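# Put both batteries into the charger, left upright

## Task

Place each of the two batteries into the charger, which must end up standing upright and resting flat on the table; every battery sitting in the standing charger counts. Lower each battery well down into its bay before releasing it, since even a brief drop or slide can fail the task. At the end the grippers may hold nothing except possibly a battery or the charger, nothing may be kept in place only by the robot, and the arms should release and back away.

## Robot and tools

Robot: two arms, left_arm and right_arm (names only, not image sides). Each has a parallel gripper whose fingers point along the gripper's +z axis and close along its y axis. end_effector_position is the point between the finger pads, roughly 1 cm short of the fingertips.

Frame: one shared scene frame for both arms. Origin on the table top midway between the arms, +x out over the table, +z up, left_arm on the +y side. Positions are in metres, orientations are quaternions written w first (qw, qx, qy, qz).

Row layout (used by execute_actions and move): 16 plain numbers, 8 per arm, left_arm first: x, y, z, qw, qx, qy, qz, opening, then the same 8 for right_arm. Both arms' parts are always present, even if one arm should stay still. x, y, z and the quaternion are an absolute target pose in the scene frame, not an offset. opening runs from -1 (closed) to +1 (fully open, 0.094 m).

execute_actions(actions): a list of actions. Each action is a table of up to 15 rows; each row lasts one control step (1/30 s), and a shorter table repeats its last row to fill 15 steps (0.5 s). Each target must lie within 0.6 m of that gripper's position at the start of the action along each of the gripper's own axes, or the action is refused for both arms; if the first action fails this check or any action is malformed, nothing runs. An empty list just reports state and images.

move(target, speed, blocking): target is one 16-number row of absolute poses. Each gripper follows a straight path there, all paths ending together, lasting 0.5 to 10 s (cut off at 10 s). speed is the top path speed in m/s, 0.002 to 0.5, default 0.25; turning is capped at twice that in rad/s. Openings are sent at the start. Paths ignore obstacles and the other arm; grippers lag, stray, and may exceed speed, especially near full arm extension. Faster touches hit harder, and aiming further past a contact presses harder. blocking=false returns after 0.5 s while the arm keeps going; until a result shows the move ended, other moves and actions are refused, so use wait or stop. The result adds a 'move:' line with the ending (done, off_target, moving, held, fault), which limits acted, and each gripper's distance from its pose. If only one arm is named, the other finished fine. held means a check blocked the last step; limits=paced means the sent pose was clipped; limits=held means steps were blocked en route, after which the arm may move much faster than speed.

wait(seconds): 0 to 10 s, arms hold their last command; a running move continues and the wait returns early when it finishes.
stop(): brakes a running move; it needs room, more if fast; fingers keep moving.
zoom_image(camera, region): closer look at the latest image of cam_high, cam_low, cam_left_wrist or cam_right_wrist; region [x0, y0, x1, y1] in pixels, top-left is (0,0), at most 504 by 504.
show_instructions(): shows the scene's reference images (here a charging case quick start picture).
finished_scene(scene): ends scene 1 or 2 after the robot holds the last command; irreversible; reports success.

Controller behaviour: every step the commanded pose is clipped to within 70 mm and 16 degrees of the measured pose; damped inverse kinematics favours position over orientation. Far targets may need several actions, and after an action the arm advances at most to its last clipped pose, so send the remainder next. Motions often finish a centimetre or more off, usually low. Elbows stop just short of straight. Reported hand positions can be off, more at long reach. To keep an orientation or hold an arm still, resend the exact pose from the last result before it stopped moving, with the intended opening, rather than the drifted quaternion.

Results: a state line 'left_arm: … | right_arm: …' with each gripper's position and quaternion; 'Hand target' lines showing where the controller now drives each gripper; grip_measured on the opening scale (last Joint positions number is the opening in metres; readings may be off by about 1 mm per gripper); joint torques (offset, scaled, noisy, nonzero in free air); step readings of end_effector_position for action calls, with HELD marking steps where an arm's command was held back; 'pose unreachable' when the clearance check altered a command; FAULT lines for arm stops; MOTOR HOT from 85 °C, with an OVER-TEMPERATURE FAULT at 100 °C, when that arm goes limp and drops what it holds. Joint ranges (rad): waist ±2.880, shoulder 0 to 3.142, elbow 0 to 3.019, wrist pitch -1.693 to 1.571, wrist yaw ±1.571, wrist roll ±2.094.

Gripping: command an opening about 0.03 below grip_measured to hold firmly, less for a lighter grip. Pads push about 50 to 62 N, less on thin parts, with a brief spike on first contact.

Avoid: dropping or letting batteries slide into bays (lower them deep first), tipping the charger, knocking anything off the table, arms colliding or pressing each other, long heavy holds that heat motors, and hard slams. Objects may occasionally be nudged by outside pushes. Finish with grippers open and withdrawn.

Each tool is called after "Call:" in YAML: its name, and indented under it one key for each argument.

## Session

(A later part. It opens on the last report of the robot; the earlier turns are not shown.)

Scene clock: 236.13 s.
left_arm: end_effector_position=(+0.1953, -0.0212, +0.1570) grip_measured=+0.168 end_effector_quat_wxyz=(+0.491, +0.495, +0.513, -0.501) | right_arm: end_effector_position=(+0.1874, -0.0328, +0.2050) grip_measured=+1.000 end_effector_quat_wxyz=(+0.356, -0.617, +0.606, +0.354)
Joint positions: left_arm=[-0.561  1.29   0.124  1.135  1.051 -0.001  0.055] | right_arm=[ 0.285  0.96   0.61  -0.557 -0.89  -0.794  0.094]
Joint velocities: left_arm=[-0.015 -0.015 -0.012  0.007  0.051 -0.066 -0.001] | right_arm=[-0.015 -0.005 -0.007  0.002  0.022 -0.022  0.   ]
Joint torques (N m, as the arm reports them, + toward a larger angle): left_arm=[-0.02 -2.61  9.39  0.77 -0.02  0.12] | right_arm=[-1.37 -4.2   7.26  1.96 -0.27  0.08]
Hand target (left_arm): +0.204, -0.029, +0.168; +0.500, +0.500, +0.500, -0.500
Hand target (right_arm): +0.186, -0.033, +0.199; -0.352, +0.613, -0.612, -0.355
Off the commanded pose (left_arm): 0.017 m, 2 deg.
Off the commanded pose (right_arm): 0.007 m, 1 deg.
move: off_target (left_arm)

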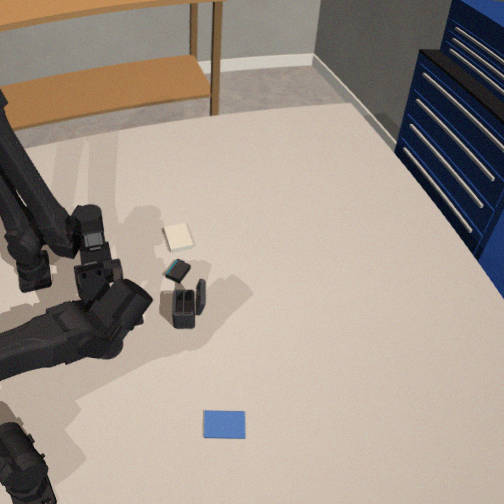

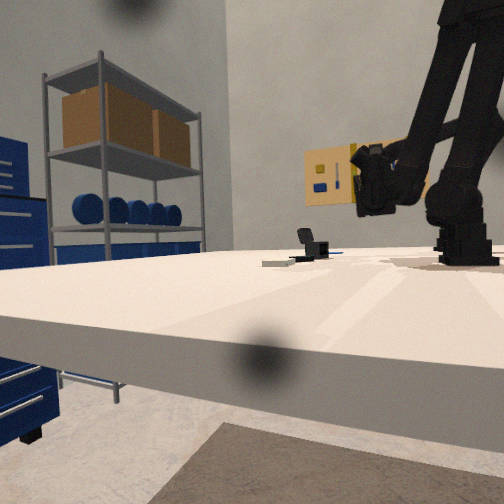

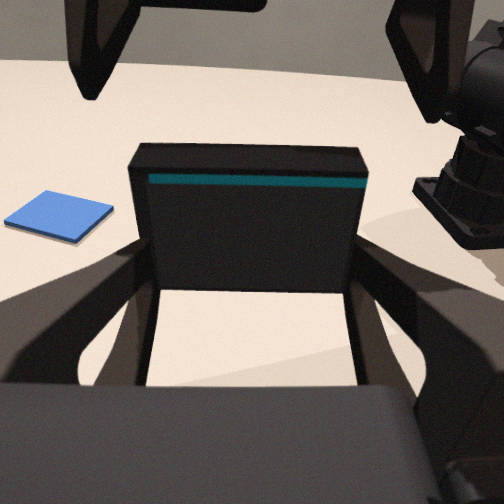

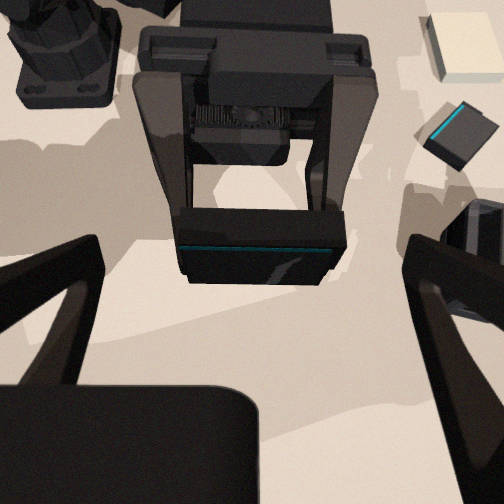

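Call:
move:
  target: [0.205,-0.03,0.168,0.5087,0.5087,0.4912,-0.4912,0.135,0.189,-0.018,0.189,0.3536,-0.6124,0.6124,0.3536,0.6]
  speed: 0.04

Scene clock: 256.07 s.
left_arm: end_effector_position=(+0.1953, -0.0212, +0.1570) grip_measured=+0.168 end_effector_quat_wxyz=(+0.496, +0.500, +0.508, -0.497) | right_arm: end_effector_position=(+0.1908, -0.0192, +0.1964) grip_measured=+0.601 end_effector_quat_wxyz=(+0.359, -0.615, +0.608, +0.352)
Joint positions: left_arm=[-0.561  1.29   0.124  1.135  1.051  0.019  0.055] | right_arm=[ 0.326  0.993  0.598 -0.464 -0.858 -0.737  0.075]
Joint velocities: left_arm=[-0.005 -0.005  0.002  0.012 -0.081 -0.007  0.   ] | right_arm=[ 0.005 -0.005 -0.012  0.002  0.037 -0.007 -0.   ]
Joint torques (N m, as the arm reports them, + toward a larger angle): left_arm=[ 0.02 -2.65  9.36  0.78 -0.02  0.26] | right_arm=[-0.87 -4.4   7.24  2.04 -0.25  0.07]
Hand target (left_arm): +0.204, -0.029, +0.168; +0.509, +0.509, +0.491, -0.491
Hand target (right_arm): +0.189, -0.018, +0.189; -0.353, +0.613, -0.612, -0.354
Off the commanded pose (left_arm): 0.017 m, 3 deg.
Off the commanded pose (right_arm): 0.008 m, 1 deg.
move: off_target (left_arm)

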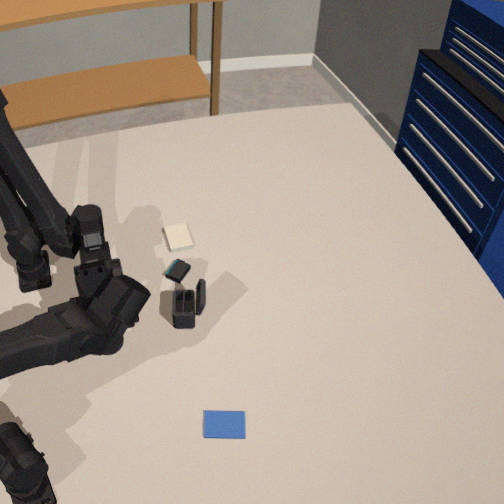

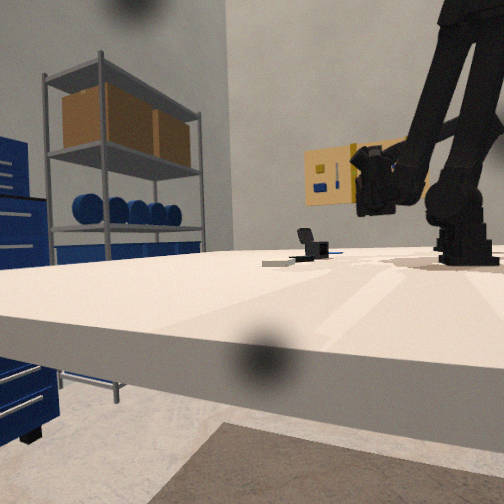

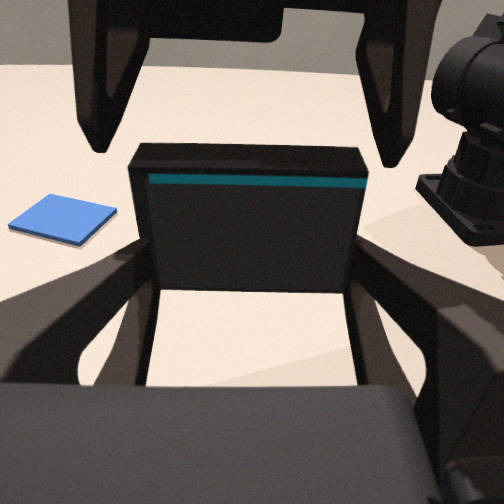

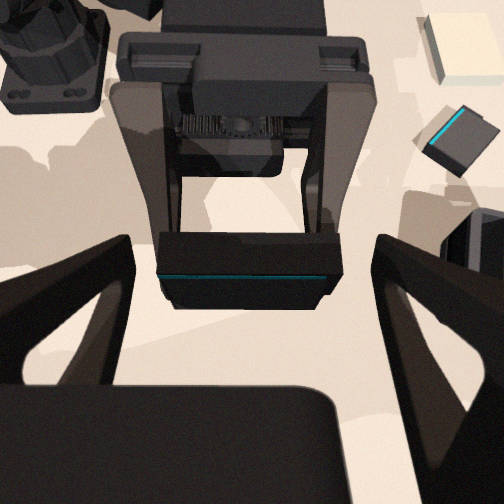

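Call:
zoom_image:
  camera: "cam_right_wrist"
  region: [100, 200, 420, 330]

Call:
zoom_image:
  camera: "cam_left_wrist"
  region: [60, 100, 440, 260]

Region (100, 200, 420, 330) of cam_right_wrist's 504x504 image, scaled by 1.575, with more detail than that image has; it fills the top 205 rows of this view, and the rest is white.

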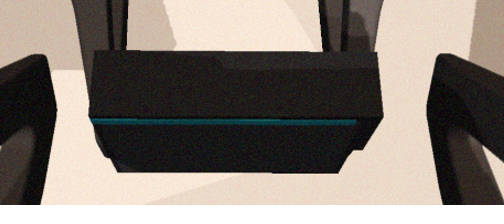

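Region (60, 100, 440, 260) of cam_left_wrist's 504x504 image, scaled by 1.326, with more detail than that image has; it fills the top 212 rows of this view, and the rest is white.

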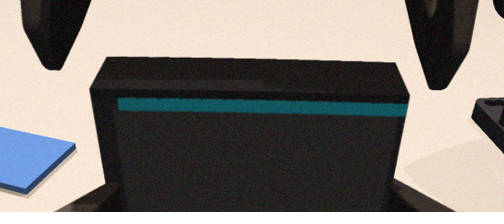

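Call:
move:
  target: [0.205,-0.03,0.168,0.5163,0.5163,0.4832,-0.4832,0.135,0.186,-0.016,0.1865,0.3536,-0.6124,0.6124,0.3536,0.45]
  speed: 0.02

Scene clock: 277.67 s.
left_arm: end_effector_position=(+0.1954, -0.0212, +0.1570) grip_measured=+0.168 end_effector_quat_wxyz=(+0.504, +0.508, +0.500, -0.489) | right_arm: end_effector_position=(+0.1885, -0.0171, +0.1931) grip_measured=+0.451 end_effector_quat_wxyz=(+0.358, -0.614, +0.609, +0.352)
Joint positions: left_arm=[-0.561  1.29   0.124  1.135  1.051  0.051  0.055] | right_arm=[ 0.337  0.993  0.587 -0.444 -0.849 -0.72   0.068]
Joint velocities: left_arm=[-0.005 -0.005  0.017 -0.012  0.022  0.051 -0.001] | right_arm=[ 0.005 -0.015  0.007  0.007 -0.037 -0.007 -0.   ]
Joint torques (N m, as the arm reports them, + toward a larger angle): left_arm=[-0.05 -2.58  9.35  0.79 -0.02  0.25] | right_arm=[-0.91 -4.47  7.14  2.12 -0.24  0.09]
Hand target (left_arm): +0.204, -0.029, +0.168; +0.517, +0.516, +0.483, -0.483
Hand target (right_arm): +0.186, -0.016, +0.187; -0.353, +0.612, -0.612, -0.354
Off the commanded pose (left_arm): 0.017 m, 3 deg.
Off the commanded pose (right_arm): 0.007 m, 1 deg.
move: off_target (left_arm)

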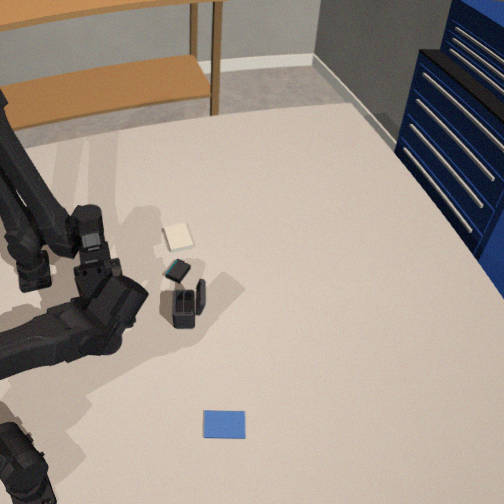

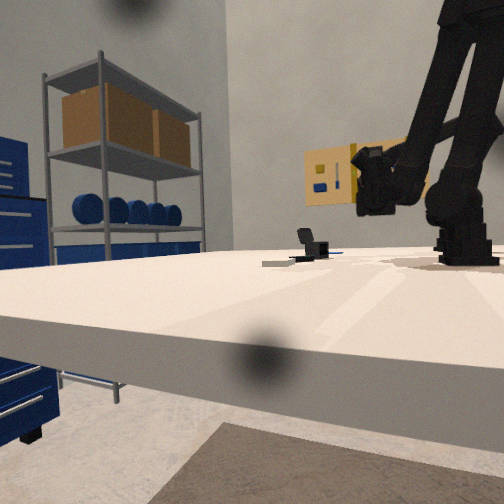

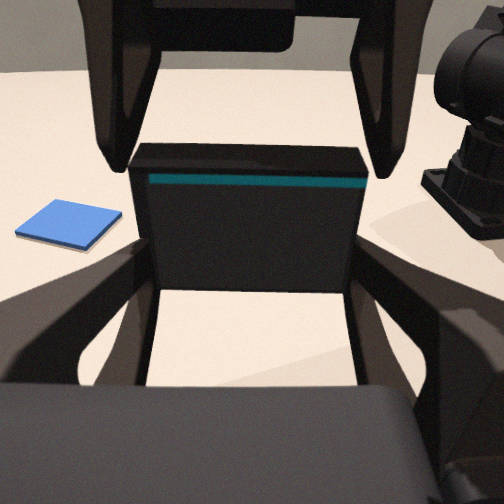

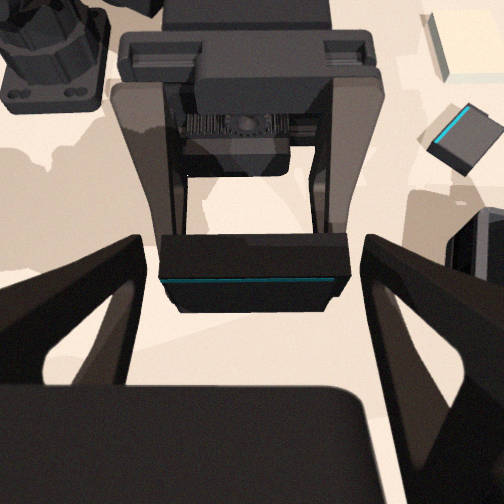

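Call:
zoom_image:
  camera: "cam_right_wrist"
  region: [110, 210, 400, 330]

Call:
zoom_image:
  camera: "cam_left_wrist"
  region: [80, 120, 420, 220]

Region (110, 210, 400, 330) of cam_right_wrist's 504x504 image, scaled by 1.738, with more detail than that image has; it fills the top 209 rows of this view, and the rest is white.

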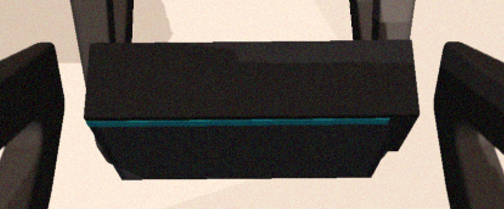

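Region (80, 120, 420, 220) of cam_left_wrist's 504x504 image, scaled by 1.482, with more detail than that image has; it fills the top 148 rows of this view, and the rest is white.

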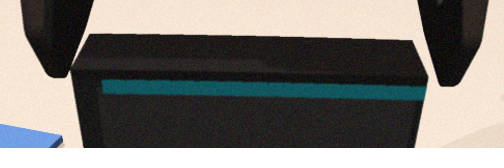

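Call:
zoom_image:
  camera: "cam_left_wrist"
  region: [330, 130, 420, 200]

Call:
zoom_image:
  camera: "cam_left_wrist"
  region: [90, 130, 180, 200]

Region (330, 130, 420, 200) of cam_left_wrist's 504x504 image, scaled by 5.600, with more detail than that image has.

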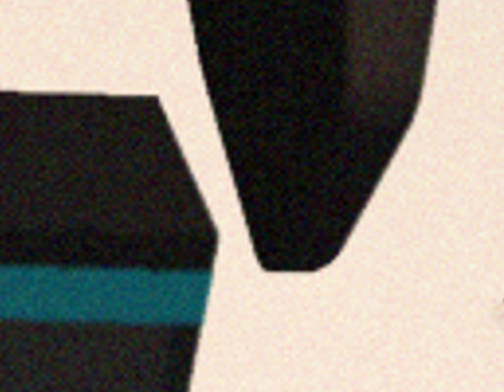

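Region (90, 130, 180, 200) of cam_left_wrist's 504x504 image, scaled by 5.600, with more detail than that image has.

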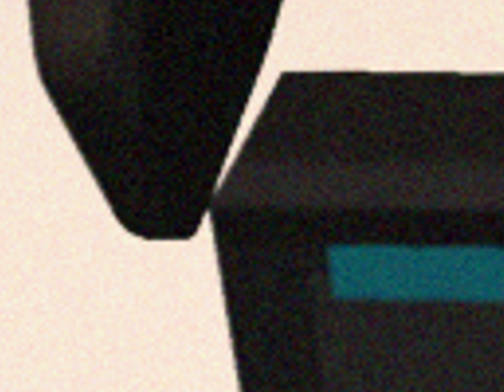

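Call:
execute_actions:
  actions:
    - [[0.205,-0.03,0.168,0.5163,0.5163,0.4832,-0.4832,0.135,0.186,-0.016,0.1865,0.3536,-0.6124,0.6124,0.3536,0.42],[0.205,-0.03,0.168,0.5163,0.5163,0.4832,-0.4832,0.135,0.186,-0.016,0.1865,0.3536,-0.6124,0.6124,0.3536,0.39],[0.205,-0.03,0.168,0.5163,0.5163,0.4832,-0.4832,0.135,0.186,-0.016,0.1865,0.3536,-0.6124,0.6124,0.3536,0.36],[0.205,-0.03,0.168,0.5163,0.5163,0.4832,-0.4832,0.135,0.186,-0.016,0.1865,0.3536,-0.6124,0.6124,0.3536,0.33],[0.205,-0.03,0.168,0.5163,0.5163,0.4832,-0.4832,0.135,0.186,-0.016,0.1865,0.3536,-0.6124,0.6124,0.3536,0.30],[0.205,-0.03,0.168,0.5163,0.5163,0.4832,-0.4832,0.135,0.186,-0.016,0.1865,0.3536,-0.6124,0.6124,0.3536,0.28],[0.205,-0.03,0.168,0.5163,0.5163,0.4832,-0.4832,0.135,0.186,-0.016,0.1865,0.3536,-0.6124,0.6124,0.3536,0.265],[0.205,-0.03,0.168,0.5163,0.5163,0.4832,-0.4832,0.135,0.186,-0.016,0.1865,0.3536,-0.6124,0.6124,0.3536,0.25],[0.205,-0.03,0.168,0.5163,0.5163,0.4832,-0.4832,0.135,0.186,-0.016,0.1865,0.3536,-0.6124,0.6124,0.3536,0.24],[0.205,-0.03,0.168,0.5163,0.5163,0.4832,-0.4832,0.135,0.186,-0.016,0.1865,0.3536,-0.6124,0.6124,0.3536,0.232],[0.205,-0.03,0.168,0.5163,0.5163,0.4832,-0.4832,0.135,0.186,-0.016,0.1865,0.3536,-0.6124,0.6124,0.3536,0.225],[0.205,-0.03,0.168,0.5163,0.5163,0.4832,-0.4832,0.135,0.186,-0.016,0.1865,0.3536,-0.6124,0.6124,0.3536,0.218],[0.205,-0.03,0.168,0.5163,0.5163,0.4832,-0.4832,0.135,0.186,-0.016,0.1865,0.3536,-0.6124,0.6124,0.3536,0.211],[0.205,-0.03,0.168,0.5163,0.5163,0.4832,-0.4832,0.135,0.186,-0.016,0.1865,0.3536,-0.6124,0.6124,0.3536,0.204],[0.205,-0.03,0.168,0.5163,0.5163,0.4832,-0.4832,0.135,0.186,-0.016,0.1865,0.3536,-0.6124,0.6124,0.3536,0.197]]
    - [[0.205,-0.03,0.168,0.5163,0.5163,0.4832,-0.4832,0.135,0.186,-0.016,0.1865,0.3536,-0.6124,0.6124,0.3536,0.19],[0.205,-0.03,0.168,0.5163,0.5163,0.4832,-0.4832,0.135,0.186,-0.016,0.1865,0.3536,-0.6124,0.6124,0.3536,0.185],[0.205,-0.03,0.168,0.5163,0.5163,0.4832,-0.4832,0.135,0.186,-0.016,0.1865,0.3536,-0.6124,0.6124,0.3536,0.18]]

Scene clock: 302.70 s.
left_arm: end_effector_position=(+0.1953, -0.0213, +0.1570) grip_measured=+0.168 end_effector_quat_wxyz=(+0.504, +0.508, +0.499, -0.488) | right_arm: end_effector_position=(+0.1888, -0.0171, +0.1931) grip_measured=+0.218 end_effector_quat_wxyz=(+0.358, -0.614, +0.610, +0.351)
Joint positions: left_arm=[-0.561  1.29   0.124  1.135  1.051  0.052  0.055] | right_arm=[ 0.337  0.993  0.587 -0.444 -0.848 -0.719  0.057]
Joint velocities: left_arm=[-0.015 -0.015 -0.007 -0.022  0.022  0.051 -0.   ] | right_arm=[-0.005  0.005 -0.012  0.022 -0.022  0.007 -0.001]
Joint torques (N m, as the arm reports them, + toward a larger angle): left_arm=[ 0.05 -2.6   9.34  0.78 -0.01  0.26] | right_arm=[-0.94 -4.45  7.18  2.03 -0.28  0.08]
Hand target (left_arm): +0.204, -0.029, +0.168; +0.516, +0.516, +0.483, -0.483
Hand target (right_arm): +0.186, -0.016, +0.187; -0.353, +0.612, -0.612, -0.354
Off the commanded pose (left_arm): 0.017 m, 3 deg.
Off the commanded pose (right_arm): 0.007 m, 1 deg.
Step readings (end_effector_position; steps 1 to 15: 1st action; 16 to 30: 2nd action):
0: left_arm (+0.1954, -0.0212, +0.1570) | right_arm (+0.1885, -0.0171, +0.1931)
1: left_arm (+0.1954, -0.0212, +0.1570) | right_arm (+0.1885, -0.0171, +0.1931)
2: left_arm (+0.1954, -0.0212, +0.1570) | right_arm (+0.1885, -0.0171, +0.1931)
4: left_arm (+0.1954, -0.0212, +0.1570) | right_arm (+0.1886, -0.0171, +0.1930)
8: left_arm (+0.1954, -0.0212, +0.1570) | right_arm (+0.1887, -0.0172, +0.1930)
15: left_arm (+0.1953, -0.0213, +0.1570) | right_arm (+0.1888, -0.0171, +0.1931)
16: left_arm (+0.1953, -0.0213, +0.1570) | right_arm (+0.1888, -0.0171, +0.1931)
17: left_arm (+0.1953, -0.0213, +0.1570) | right_arm (+0.1888, -0.0171, +0.1931)
19: left_arm (+0.1953, -0.0213, +0.1570) | right_arm (+0.1888, -0.0171, +0.1931)
23: left_arm (+0.1953, -0.0213, +0.1570) | right_arm (+0.1888, -0.0171, +0.1931)
30: end_effector_position above

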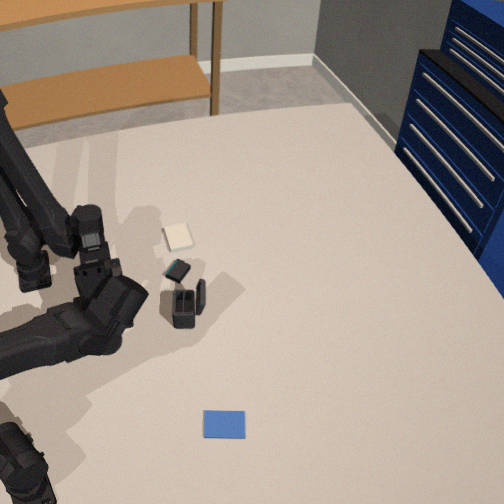

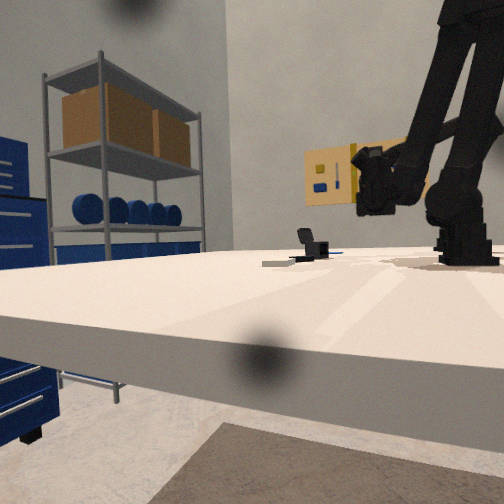

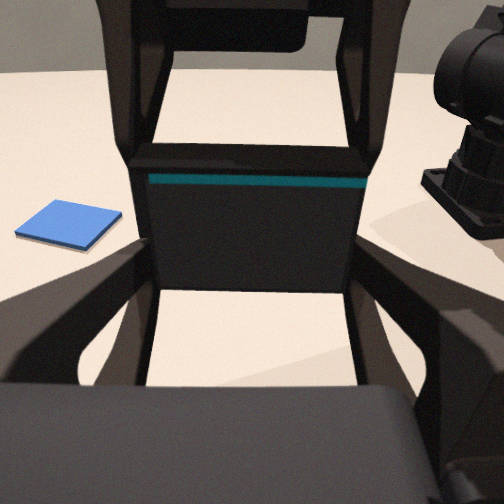

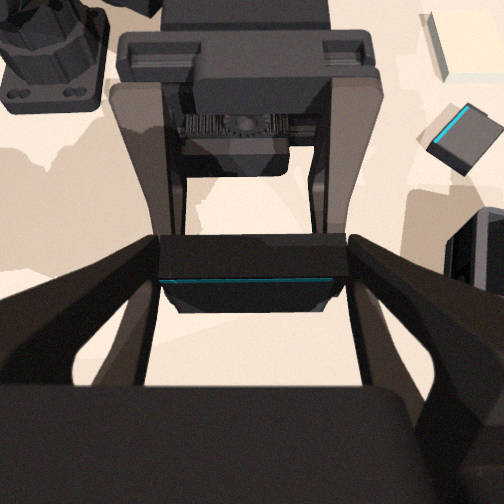

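Call:
execute_actions:
  actions:
    - [[0.205,-0.03,0.168,0.5163,0.5163,0.4832,-0.4832,0.15,0.186,-0.016,0.1865,0.3536,-0.6124,0.6124,0.3536,0.18],[0.205,-0.03,0.168,0.5163,0.5163,0.4832,-0.4832,0.16,0.186,-0.016,0.1865,0.3536,-0.6124,0.6124,0.3536,0.18],[0.205,-0.03,0.168,0.5163,0.5163,0.4832,-0.4832,0.17,0.186,-0.016,0.1865,0.3536,-0.6124,0.6124,0.3536,0.18],[0.205,-0.03,0.168,0.5163,0.5163,0.4832,-0.4832,0.18,0.186,-0.016,0.1865,0.3536,-0.6124,0.6124,0.3536,0.18],[0.205,-0.03,0.168,0.5163,0.5163,0.4832,-0.4832,0.20,0.186,-0.016,0.1865,0.3536,-0.6124,0.6124,0.3536,0.18],[0.205,-0.03,0.168,0.5163,0.5163,0.4832,-0.4832,0.24,0.186,-0.016,0.1865,0.3536,-0.6124,0.6124,0.3536,0.18],[0.205,-0.03,0.168,0.5163,0.5163,0.4832,-0.4832,0.30,0.186,-0.016,0.1865,0.3536,-0.6124,0.6124,0.3536,0.18],[0.205,-0.03,0.168,0.5163,0.5163,0.4832,-0.4832,0.38,0.186,-0.016,0.1865,0.3536,-0.6124,0.6124,0.3536,0.18],[0.205,-0.03,0.168,0.5163,0.5163,0.4832,-0.4832,0.5,0.186,-0.016,0.1865,0.3536,-0.6124,0.6124,0.3536,0.18]]

Scene clock: 325.03 s.
left_arm: end_effector_position=(+0.1972, -0.0223, +0.1589) grip_measured=+0.497 end_effector_quat_wxyz=(+0.506, +0.509, +0.497, -0.488) | right_arm: end_effector_position=(+0.1888, -0.0171, +0.1930) grip_measured=+0.218 end_effector_quat_wxyz=(+0.358, -0.614, +0.610, +0.351)
Joint positions: left_arm=[-0.561  1.29   0.131  1.135  1.051  0.052  0.07 ] | right_arm=[ 0.337  0.993  0.587 -0.444 -0.848 -0.719  0.057]
Joint velocities: left_arm=[ 0.005 -0.015 -0.002  0.012 -0.007  0.022 -0.   ] | right_arm=[-0.015 -0.005 -0.017 -0.007 -0.066 -0.007 -0.001]
Joint torques (N m, as the arm reports them, + toward a larger angle): left_arm=[ 0.03 -2.55  8.88  0.8  -0.02  0.25] | right_arm=[-0.91 -4.47  7.11  2.04 -0.29  0.09]
Hand target (left_arm): +0.205, -0.030, +0.168; +0.517, +0.516, +0.483, -0.483
Hand target (right_arm): +0.186, -0.016, +0.187; -0.353, +0.612, -0.612, -0.353
Off the commanded pose (left_arm): 0.014 m, 2 deg.
Off the commanded pose (right_arm): 0.007 m, 1 deg.
Step readings (end_effector_position):
0: left_arm (+0.1953, -0.0213, +0.1570) | right_arm (+0.1888, -0.0171, +0.1931)
1: left_arm (+0.1953, -0.0213, +0.1570) | right_arm (+0.1888, -0.0171, +0.1931)
2: left_arm (+0.1953, -0.0213, +0.1570) | right_arm (+0.1888, -0.0171, +0.1931)
4: left_arm (+0.1953, -0.0213, +0.1570) | right_arm (+0.1888, -0.0171, +0.1931)
8: left_arm (+0.1959, -0.0216, +0.1576) | right_arm (+0.1888, -0.0171, +0.1931)
15: end_effector_position above

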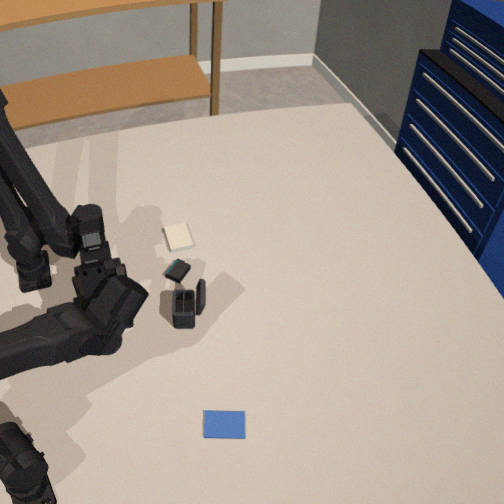

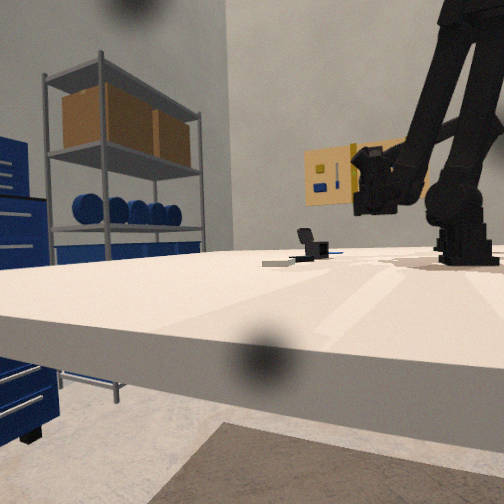

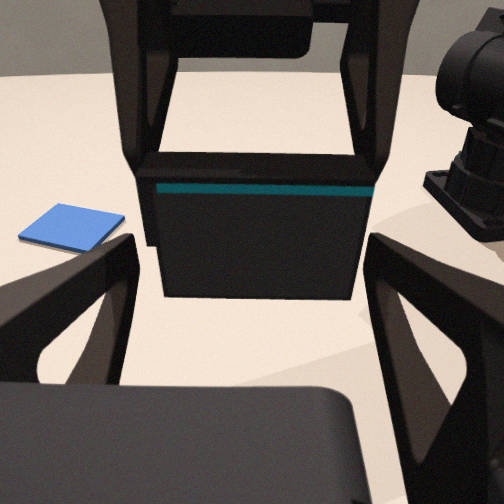

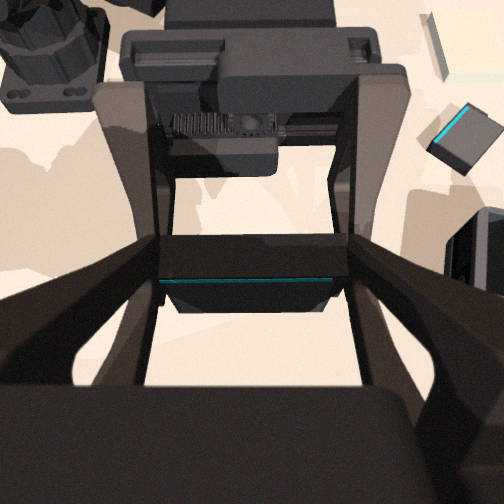

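Call:
move:
  target: [0.200,-0.005,0.165,0.5163,0.5163,0.4832,-0.4832,0.6,0.188,-0.08,0.20,0.3536,-0.6124,0.6124,0.3536,0.18]
  speed: 0.12

Scene clock: 330.17 s.
left_arm: end_effector_position=(+0.1991, -0.0070, +0.1605) grip_measured=+0.597 end_effector_quat_wxyz=(+0.506, +0.513, +0.491, -0.490) | right_arm: end_effector_position=(+0.1854, -0.0799, +0.1924) grip_measured=+0.218 end_effector_quat_wxyz=(+0.348, -0.608, +0.619, +0.355)
Joint positions: left_arm=[-0.487  1.275  0.122  1.135  1.137  0.055  0.075] | right_arm=[ 0.121  0.936  0.587 -0.748 -0.966 -0.995  0.057]
Joint velocities: left_arm=[ 0.005 -0.015 -0.022 -0.007 -0.022 -0.11   0.   ] | right_arm=[ 0.015  0.015 -0.007 -0.012 -0.081 -0.037  0.002]
Joint torques (N m, as the arm reports them, + toward a larger angle): left_arm=[ 1.3  -3.51  5.76  1.03  0.25  0.25] | right_arm=[-1.69 -4.08  8.95  0.66 -0.77 -0.15]
Hand target (left_arm): +0.200, -0.005, +0.165; +0.516, +0.517, +0.483, -0.483
Hand target (right_arm): +0.188, -0.079, +0.199; -0.355, +0.612, -0.613, -0.352
Off the commanded pose (left_arm): 0.005 m, 2 deg.
Off the commanded pose (right_arm): 0.008 m, 1 deg.
move: done

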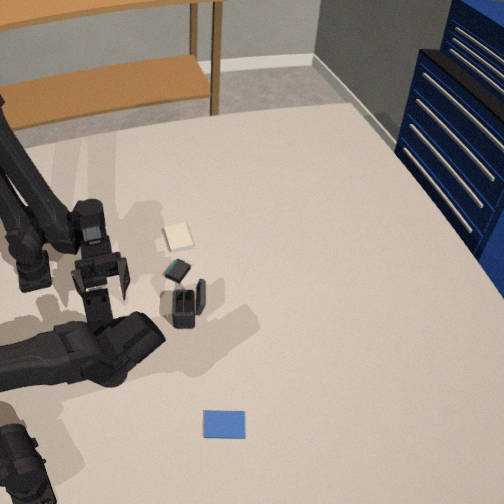

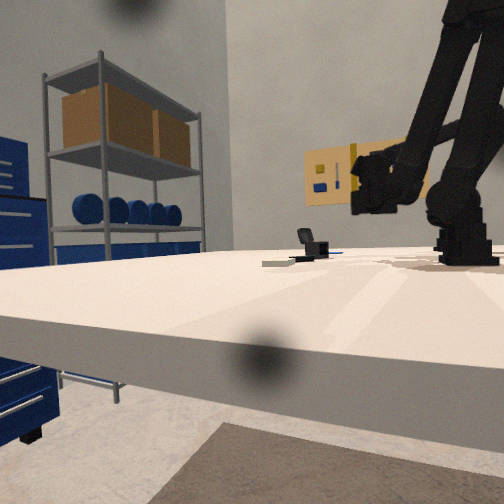

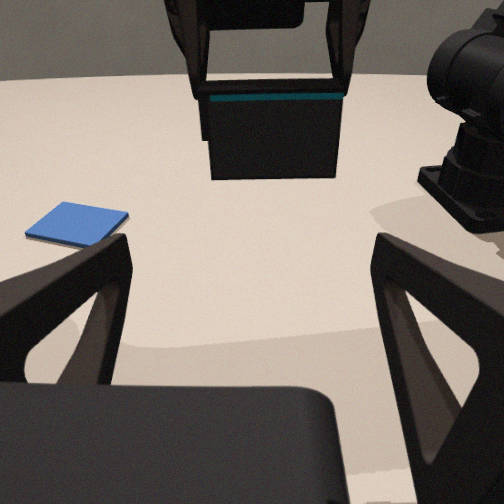

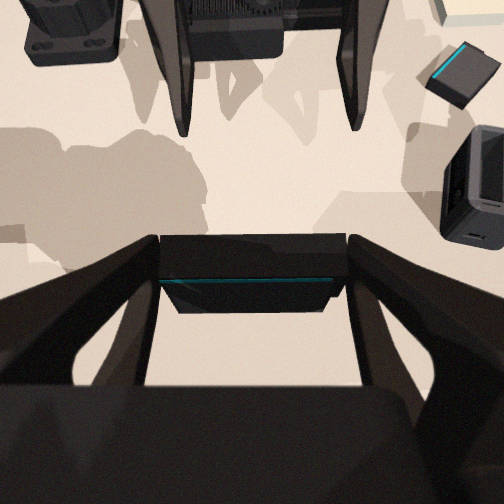

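Call:
move:
  target: [0.383,0.151,0.10,0,-0.4067,0.9135,0,0.35,0.30,-0.05,0.165,0.494,0.132,0.856,-0.076,0.18]
  speed: 0.45

Scene clock: 354.10 s.
left_arm: end_effector_position=(+0.3694, +0.1494, +0.0869) grip_measured=+0.353 end_effector_quat_wxyz=(-0.021, -0.400, +0.916, +0.005) | right_arm: end_effector_position=(+0.2906, -0.0703, +0.1436) grip_measured=+0.218 end_effector_quat_wxyz=(+0.484, +0.122, +0.862, -0.090)
Joint positions: left_arm=[-0.321  1.45   0.953 -1.113  0.019 -1.095  0.064] | right_arm=[ 0.766  1.321  0.722 -0.52   0.96   0.993  0.057]
Joint velocities: left_arm=[-0.015 -0.015 -0.022  0.022  0.022  0.022 -0.   ] | right_arm=[-0.015  0.005  0.012  0.012 -0.007  0.007 -0.   ]
Joint torques (N m, as the arm reports them, + toward a larger angle): left_arm=[ 0.93 -7.29 13.77 -0.51 -0.15 -0.03] | right_arm=[-1.01 -7.56 10.88  0.57  0.94  0.11]
Hand target (left_arm): +0.387, +0.147, +0.100; -0.009, -0.409, +0.912, -0.003
Hand target (right_arm): +0.300, -0.053, +0.164; +0.494, +0.135, +0.856, -0.070
Off the commanded pose (left_arm): 0.019 m, 3 deg.
Off the commanded pose (right_arm): 0.031 m, 2 deg.
move: off_target (left_arm, right_arm)

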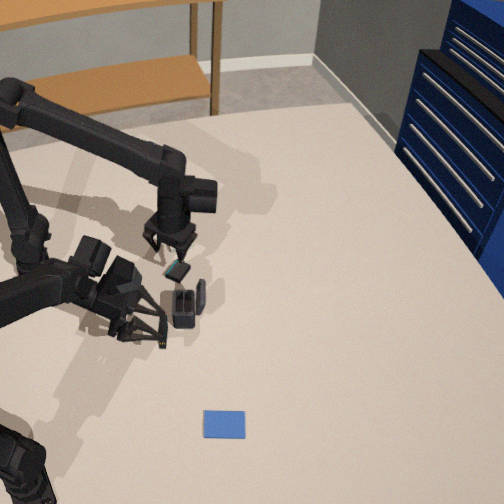

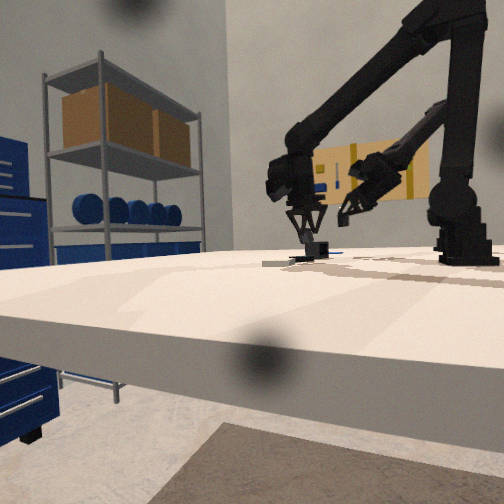

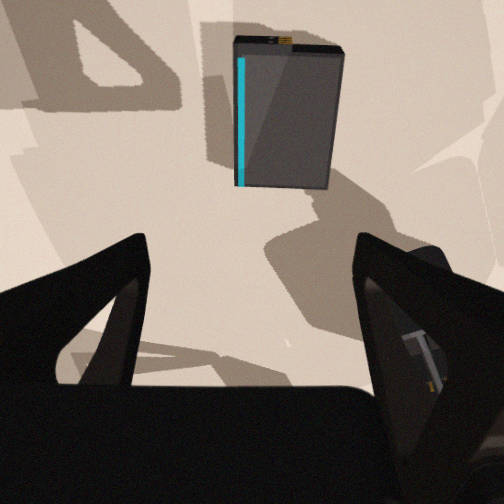

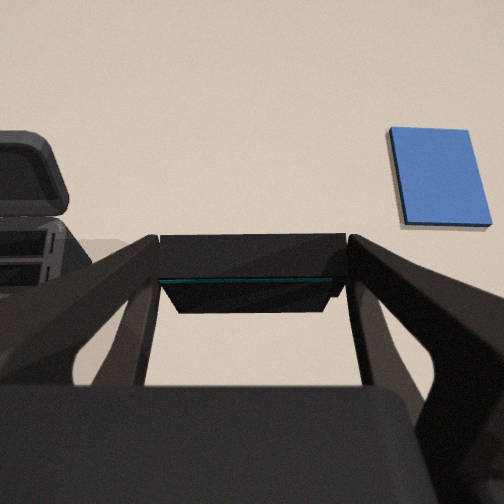

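Call:
move:
  target: [0.388,0.147,0.022,0,-0.4067,0.9135,0,0.35,0.335,0.005,0.16,0.494,0.132,0.856,-0.076,0.18]
  speed: 0.1

Scene clock: 373.77 s.
left_arm: end_effector_position=(+0.3850, +0.1479, +0.0256) grip_measured=+0.353 end_effector_quat_wxyz=(-0.003, -0.401, +0.916, +0.000) | right_arm: end_effector_position=(+0.3260, -0.0124, +0.1442) grip_measured=+0.218 end_effector_quat_wxyz=(+0.485, +0.121, +0.861, -0.092)
Joint positions: left_arm=[-0.321  1.566  0.893 -0.903  0.003 -1.097  0.064] | right_arm=[ 0.779  1.498  0.905 -0.544  0.97   1.011  0.057]
Joint velocities: left_arm=[-0.005 -0.005  0.002 -0.012 -0.007 -0.022 -0.   ] | right_arm=[ 0.005  0.005 -0.012 -0.022  0.051 -0.007 -0.002]
Joint torques (N m, as the arm reports them, + toward a larger angle): left_arm=[ 0.4  -7.38  8.49  0.34 -0.16 -0.03] | right_arm=[-1.07 -9.71 10.44  0.59  0.94  0.09]
Hand target (left_arm): +0.388, +0.147, +0.022; -0.000, -0.406, +0.914, +0.000
Hand target (right_arm): +0.334, +0.004, +0.161; +0.494, +0.132, +0.856, -0.076
Off the commanded pose (left_arm): 0.005 m, 1 deg.
Off the commanded pose (right_arm): 0.025 m, 3 deg.
move: off_target (right_arm)

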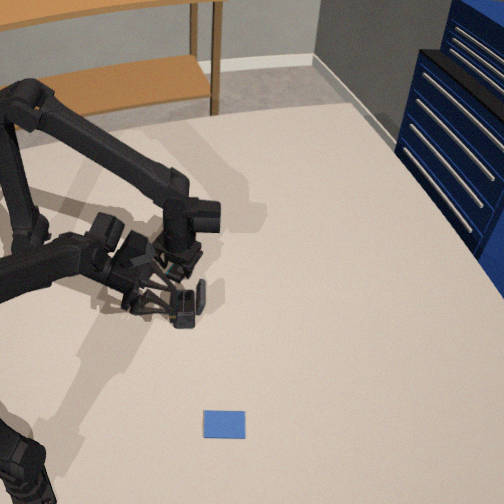

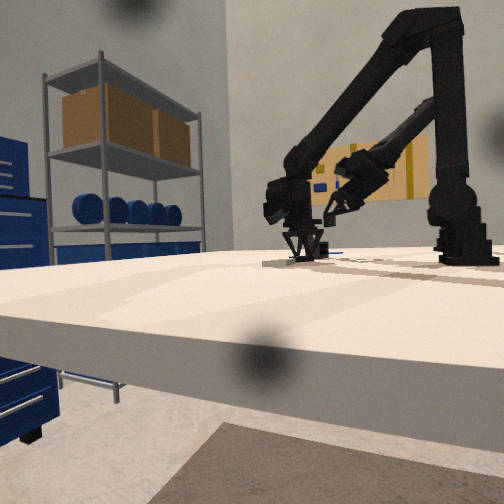

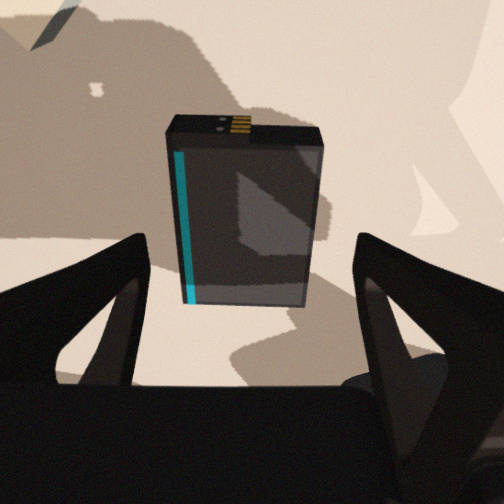

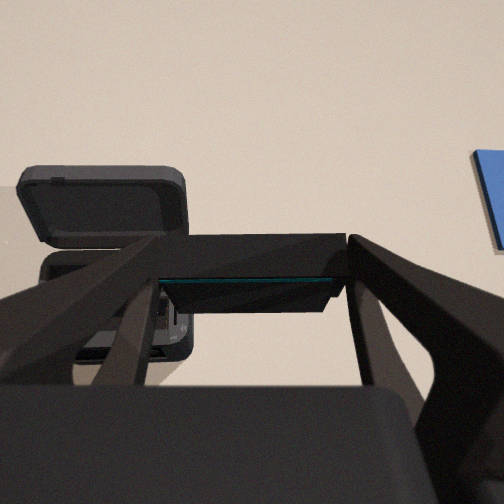

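Call:
execute_actions:
  actions:
    - [[0.388,0.147,0.021,0,-0.4067,0.9135,0,0.33,0.335,0.005,0.16,0.494,0.132,0.856,-0.076,0.18],[0.388,0.147,0.020,0,-0.4067,0.9135,0,0.31,0.335,0.005,0.16,0.494,0.132,0.856,-0.076,0.18],[0.388,0.147,0.019,0,-0.4067,0.9135,0,0.29,0.335,0.005,0.16,0.494,0.132,0.856,-0.076,0.18],[0.388,0.147,0.018,0,-0.4067,0.9135,0,0.27,0.335,0.005,0.16,0.494,0.132,0.856,-0.076,0.18],[0.388,0.147,0.017,0,-0.4067,0.9135,0,0.25,0.335,0.005,0.16,0.494,0.132,0.856,-0.076,0.18],[0.388,0.147,0.016,0,-0.4067,0.9135,0,0.23,0.335,0.005,0.16,0.494,0.132,0.856,-0.076,0.18],[0.388,0.147,0.015,0,-0.4067,0.9135,0,0.21,0.335,0.005,0.16,0.494,0.132,0.856,-0.076,0.18],[0.388,0.147,0.014,0,-0.4067,0.9135,0,0.19,0.335,0.005,0.16,0.494,0.132,0.856,-0.076,0.18],[0.388,0.147,0.013,0,-0.4067,0.9135,0,0.17,0.335,0.005,0.16,0.494,0.132,0.856,-0.076,0.18],[0.388,0.147,0.013,0,-0.4067,0.9135,0,0.14,0.335,0.005,0.16,0.494,0.132,0.856,-0.076,0.18],[0.388,0.147,0.013,0,-0.4067,0.9135,0,0.11,0.335,0.005,0.16,0.494,0.132,0.856,-0.076,0.18],[0.388,0.147,0.013,0,-0.4067,0.9135,0,0.08,0.335,0.005,0.16,0.494,0.132,0.856,-0.076,0.18],[0.388,0.147,0.013,0,-0.4067,0.9135,0,0.05,0.335,0.005,0.16,0.494,0.132,0.856,-0.076,0.18],[0.388,0.147,0.013,0,-0.4067,0.9135,0,0.02,0.335,0.005,0.16,0.494,0.132,0.856,-0.076,0.18],[0.388,0.147,0.013,0,-0.4067,0.9135,0,0.0,0.335,0.005,0.16,0.494,0.132,0.856,-0.076,0.18]]
    - [[0.388,0.147,0.013,0,-0.4067,0.9135,0,-0.03,0.335,0.005,0.16,0.494,0.132,0.856,-0.076,0.18],[0.388,0.147,0.013,0,-0.4067,0.9135,0,-0.05,0.335,0.005,0.16,0.494,0.132,0.856,-0.076,0.18],[0.388,0.147,0.013,0,-0.4067,0.9135,0,-0.07,0.335,0.005,0.16,0.494,0.132,0.856,-0.076,0.18],[0.388,0.147,0.013,0,-0.4067,0.9135,0,-0.09,0.335,0.005,0.16,0.494,0.132,0.856,-0.076,0.18],[0.388,0.147,0.013,0,-0.4067,0.9135,0,-0.105,0.335,0.005,0.16,0.494,0.132,0.856,-0.076,0.18],[0.388,0.147,0.013,0,-0.4067,0.9135,0,-0.12,0.335,0.005,0.16,0.494,0.132,0.856,-0.076,0.18],[0.388,0.147,0.013,0,-0.4067,0.9135,0,-0.13,0.335,0.005,0.16,0.494,0.132,0.856,-0.076,0.18],[0.388,0.147,0.013,0,-0.4067,0.9135,0,-0.14,0.335,0.005,0.16,0.494,0.132,0.856,-0.076,0.18],[0.388,0.147,0.013,0,-0.4067,0.9135,0,-0.15,0.335,0.005,0.16,0.494,0.132,0.856,-0.076,0.18],[0.388,0.147,0.013,0,-0.4067,0.9135,0,-0.16,0.335,0.005,0.16,0.494,0.132,0.856,-0.076,0.18],[0.388,0.147,0.013,0,-0.4067,0.9135,0,-0.17,0.335,0.005,0.16,0.494,0.132,0.856,-0.076,0.18],[0.388,0.147,0.013,0,-0.4067,0.9135,0,-0.18,0.335,0.005,0.16,0.494,0.132,0.856,-0.076,0.18],[0.388,0.147,0.013,0,-0.4067,0.9135,0,-0.19,0.335,0.005,0.16,0.494,0.132,0.856,-0.076,0.18],[0.388,0.147,0.013,0,-0.4067,0.9135,0,-0.20,0.335,0.005,0.16,0.494,0.132,0.856,-0.076,0.18],[0.388,0.147,0.013,0,-0.4067,0.9135,0,-0.20,0.335,0.005,0.16,0.494,0.132,0.856,-0.076,0.18]]

Scene clock: 389.33 s.
left_arm: end_effector_position=(+0.3854, +0.1478, +0.0178) grip_measured=-0.160 end_effector_quat_wxyz=(-0.001, -0.401, +0.916, -0.001) | right_arm: end_effector_position=(+0.3260, -0.0125, +0.1443) grip_measured=+0.218 end_effector_quat_wxyz=(+0.485, +0.122, +0.861, -0.092)
Joint positions: left_arm=[-0.321  1.579  0.883 -0.876  0.003 -1.098  0.039] | right_arm=[ 0.779  1.498  0.905 -0.544  0.97   1.012  0.057]
Joint velocities: left_arm=[-0.005  0.005  0.002 -0.022 -0.051 -0.022 -0.002] | right_arm=[ 0.005 -0.005 -0.012 -0.002  0.125  0.007 -0.001]
Joint torques (N m, as the arm reports them, + toward a larger angle): left_arm=[ 0.5  -7.26  8.32  0.38 -0.15 -0.04] | right_arm=[-1.01 -9.84 10.46  0.66  0.94  0.09]
Hand target (left_arm): +0.388, +0.147, +0.013; +0.000, -0.407, +0.914, -0.000
Hand target (right_arm): +0.334, +0.004, +0.160; +0.494, +0.132, +0.856, -0.076
Off the commanded pose (left_arm): 0.006 m, 1 deg.
Off the commanded pose (right_arm): 0.025 m, 2 deg.
Step readings (end_effector_position; steps 1 to 15: 1st action; 16 to 30: 2nd action):
0: left_arm (+0.3850, +0.1479, +0.0256) | right_arm (+0.3260, -0.0124, +0.1442)
1: left_arm (+0.3852, +0.1478, +0.0256) | right_arm (+0.3260, -0.0124, +0.1442)
2: left_arm (+0.3856, +0.1477, +0.0256) | right_arm (+0.3260, -0.0124, +0.1442)
4: left_arm (+0.3866, +0.1474, +0.0255) | right_arm (+0.3260, -0.0124, +0.1442)
8: left_arm (+0.3869, +0.1473, +0.0233) | right_arm (+0.3260, -0.0125, +0.1443)
15: left_arm (+0.3853, +0.1478, +0.0178) | right_arm (+0.3260, -0.0125, +0.1443)
16: left_arm (+0.3854, +0.1478, +0.0178) | right_arm (+0.3260, -0.0125, +0.1443)
17: left_arm (+0.3854, +0.1478, +0.0178) | right_arm (+0.3260, -0.0125, +0.1443)
19: left_arm (+0.3854, +0.1478, +0.0178) | right_arm (+0.3260, -0.0125, +0.1443)
23: left_arm (+0.3854, +0.1478, +0.0178) | right_arm (+0.3260, -0.0125, +0.1443)
30: end_effector_position above

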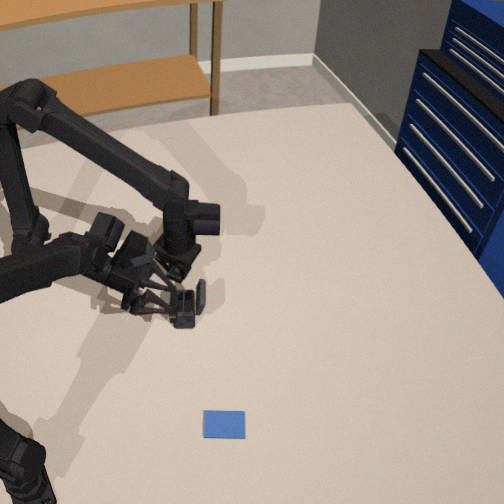

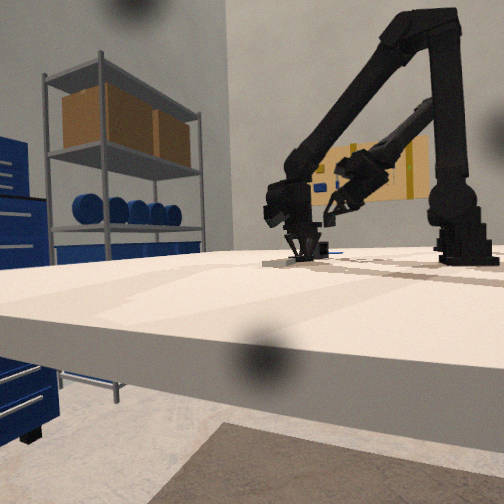

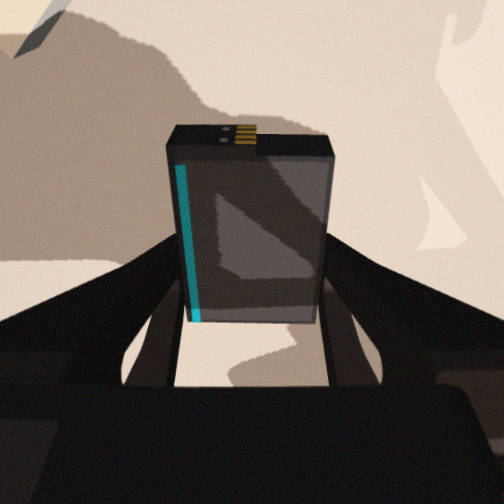

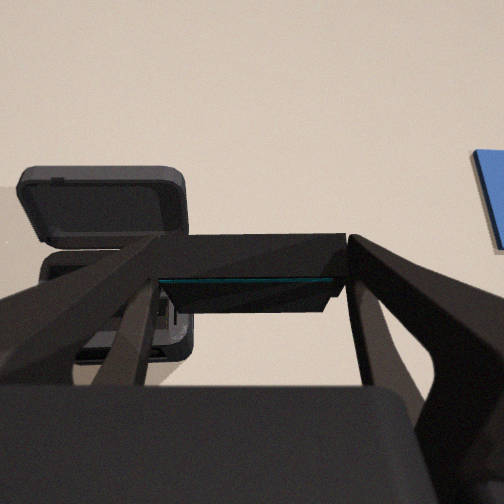

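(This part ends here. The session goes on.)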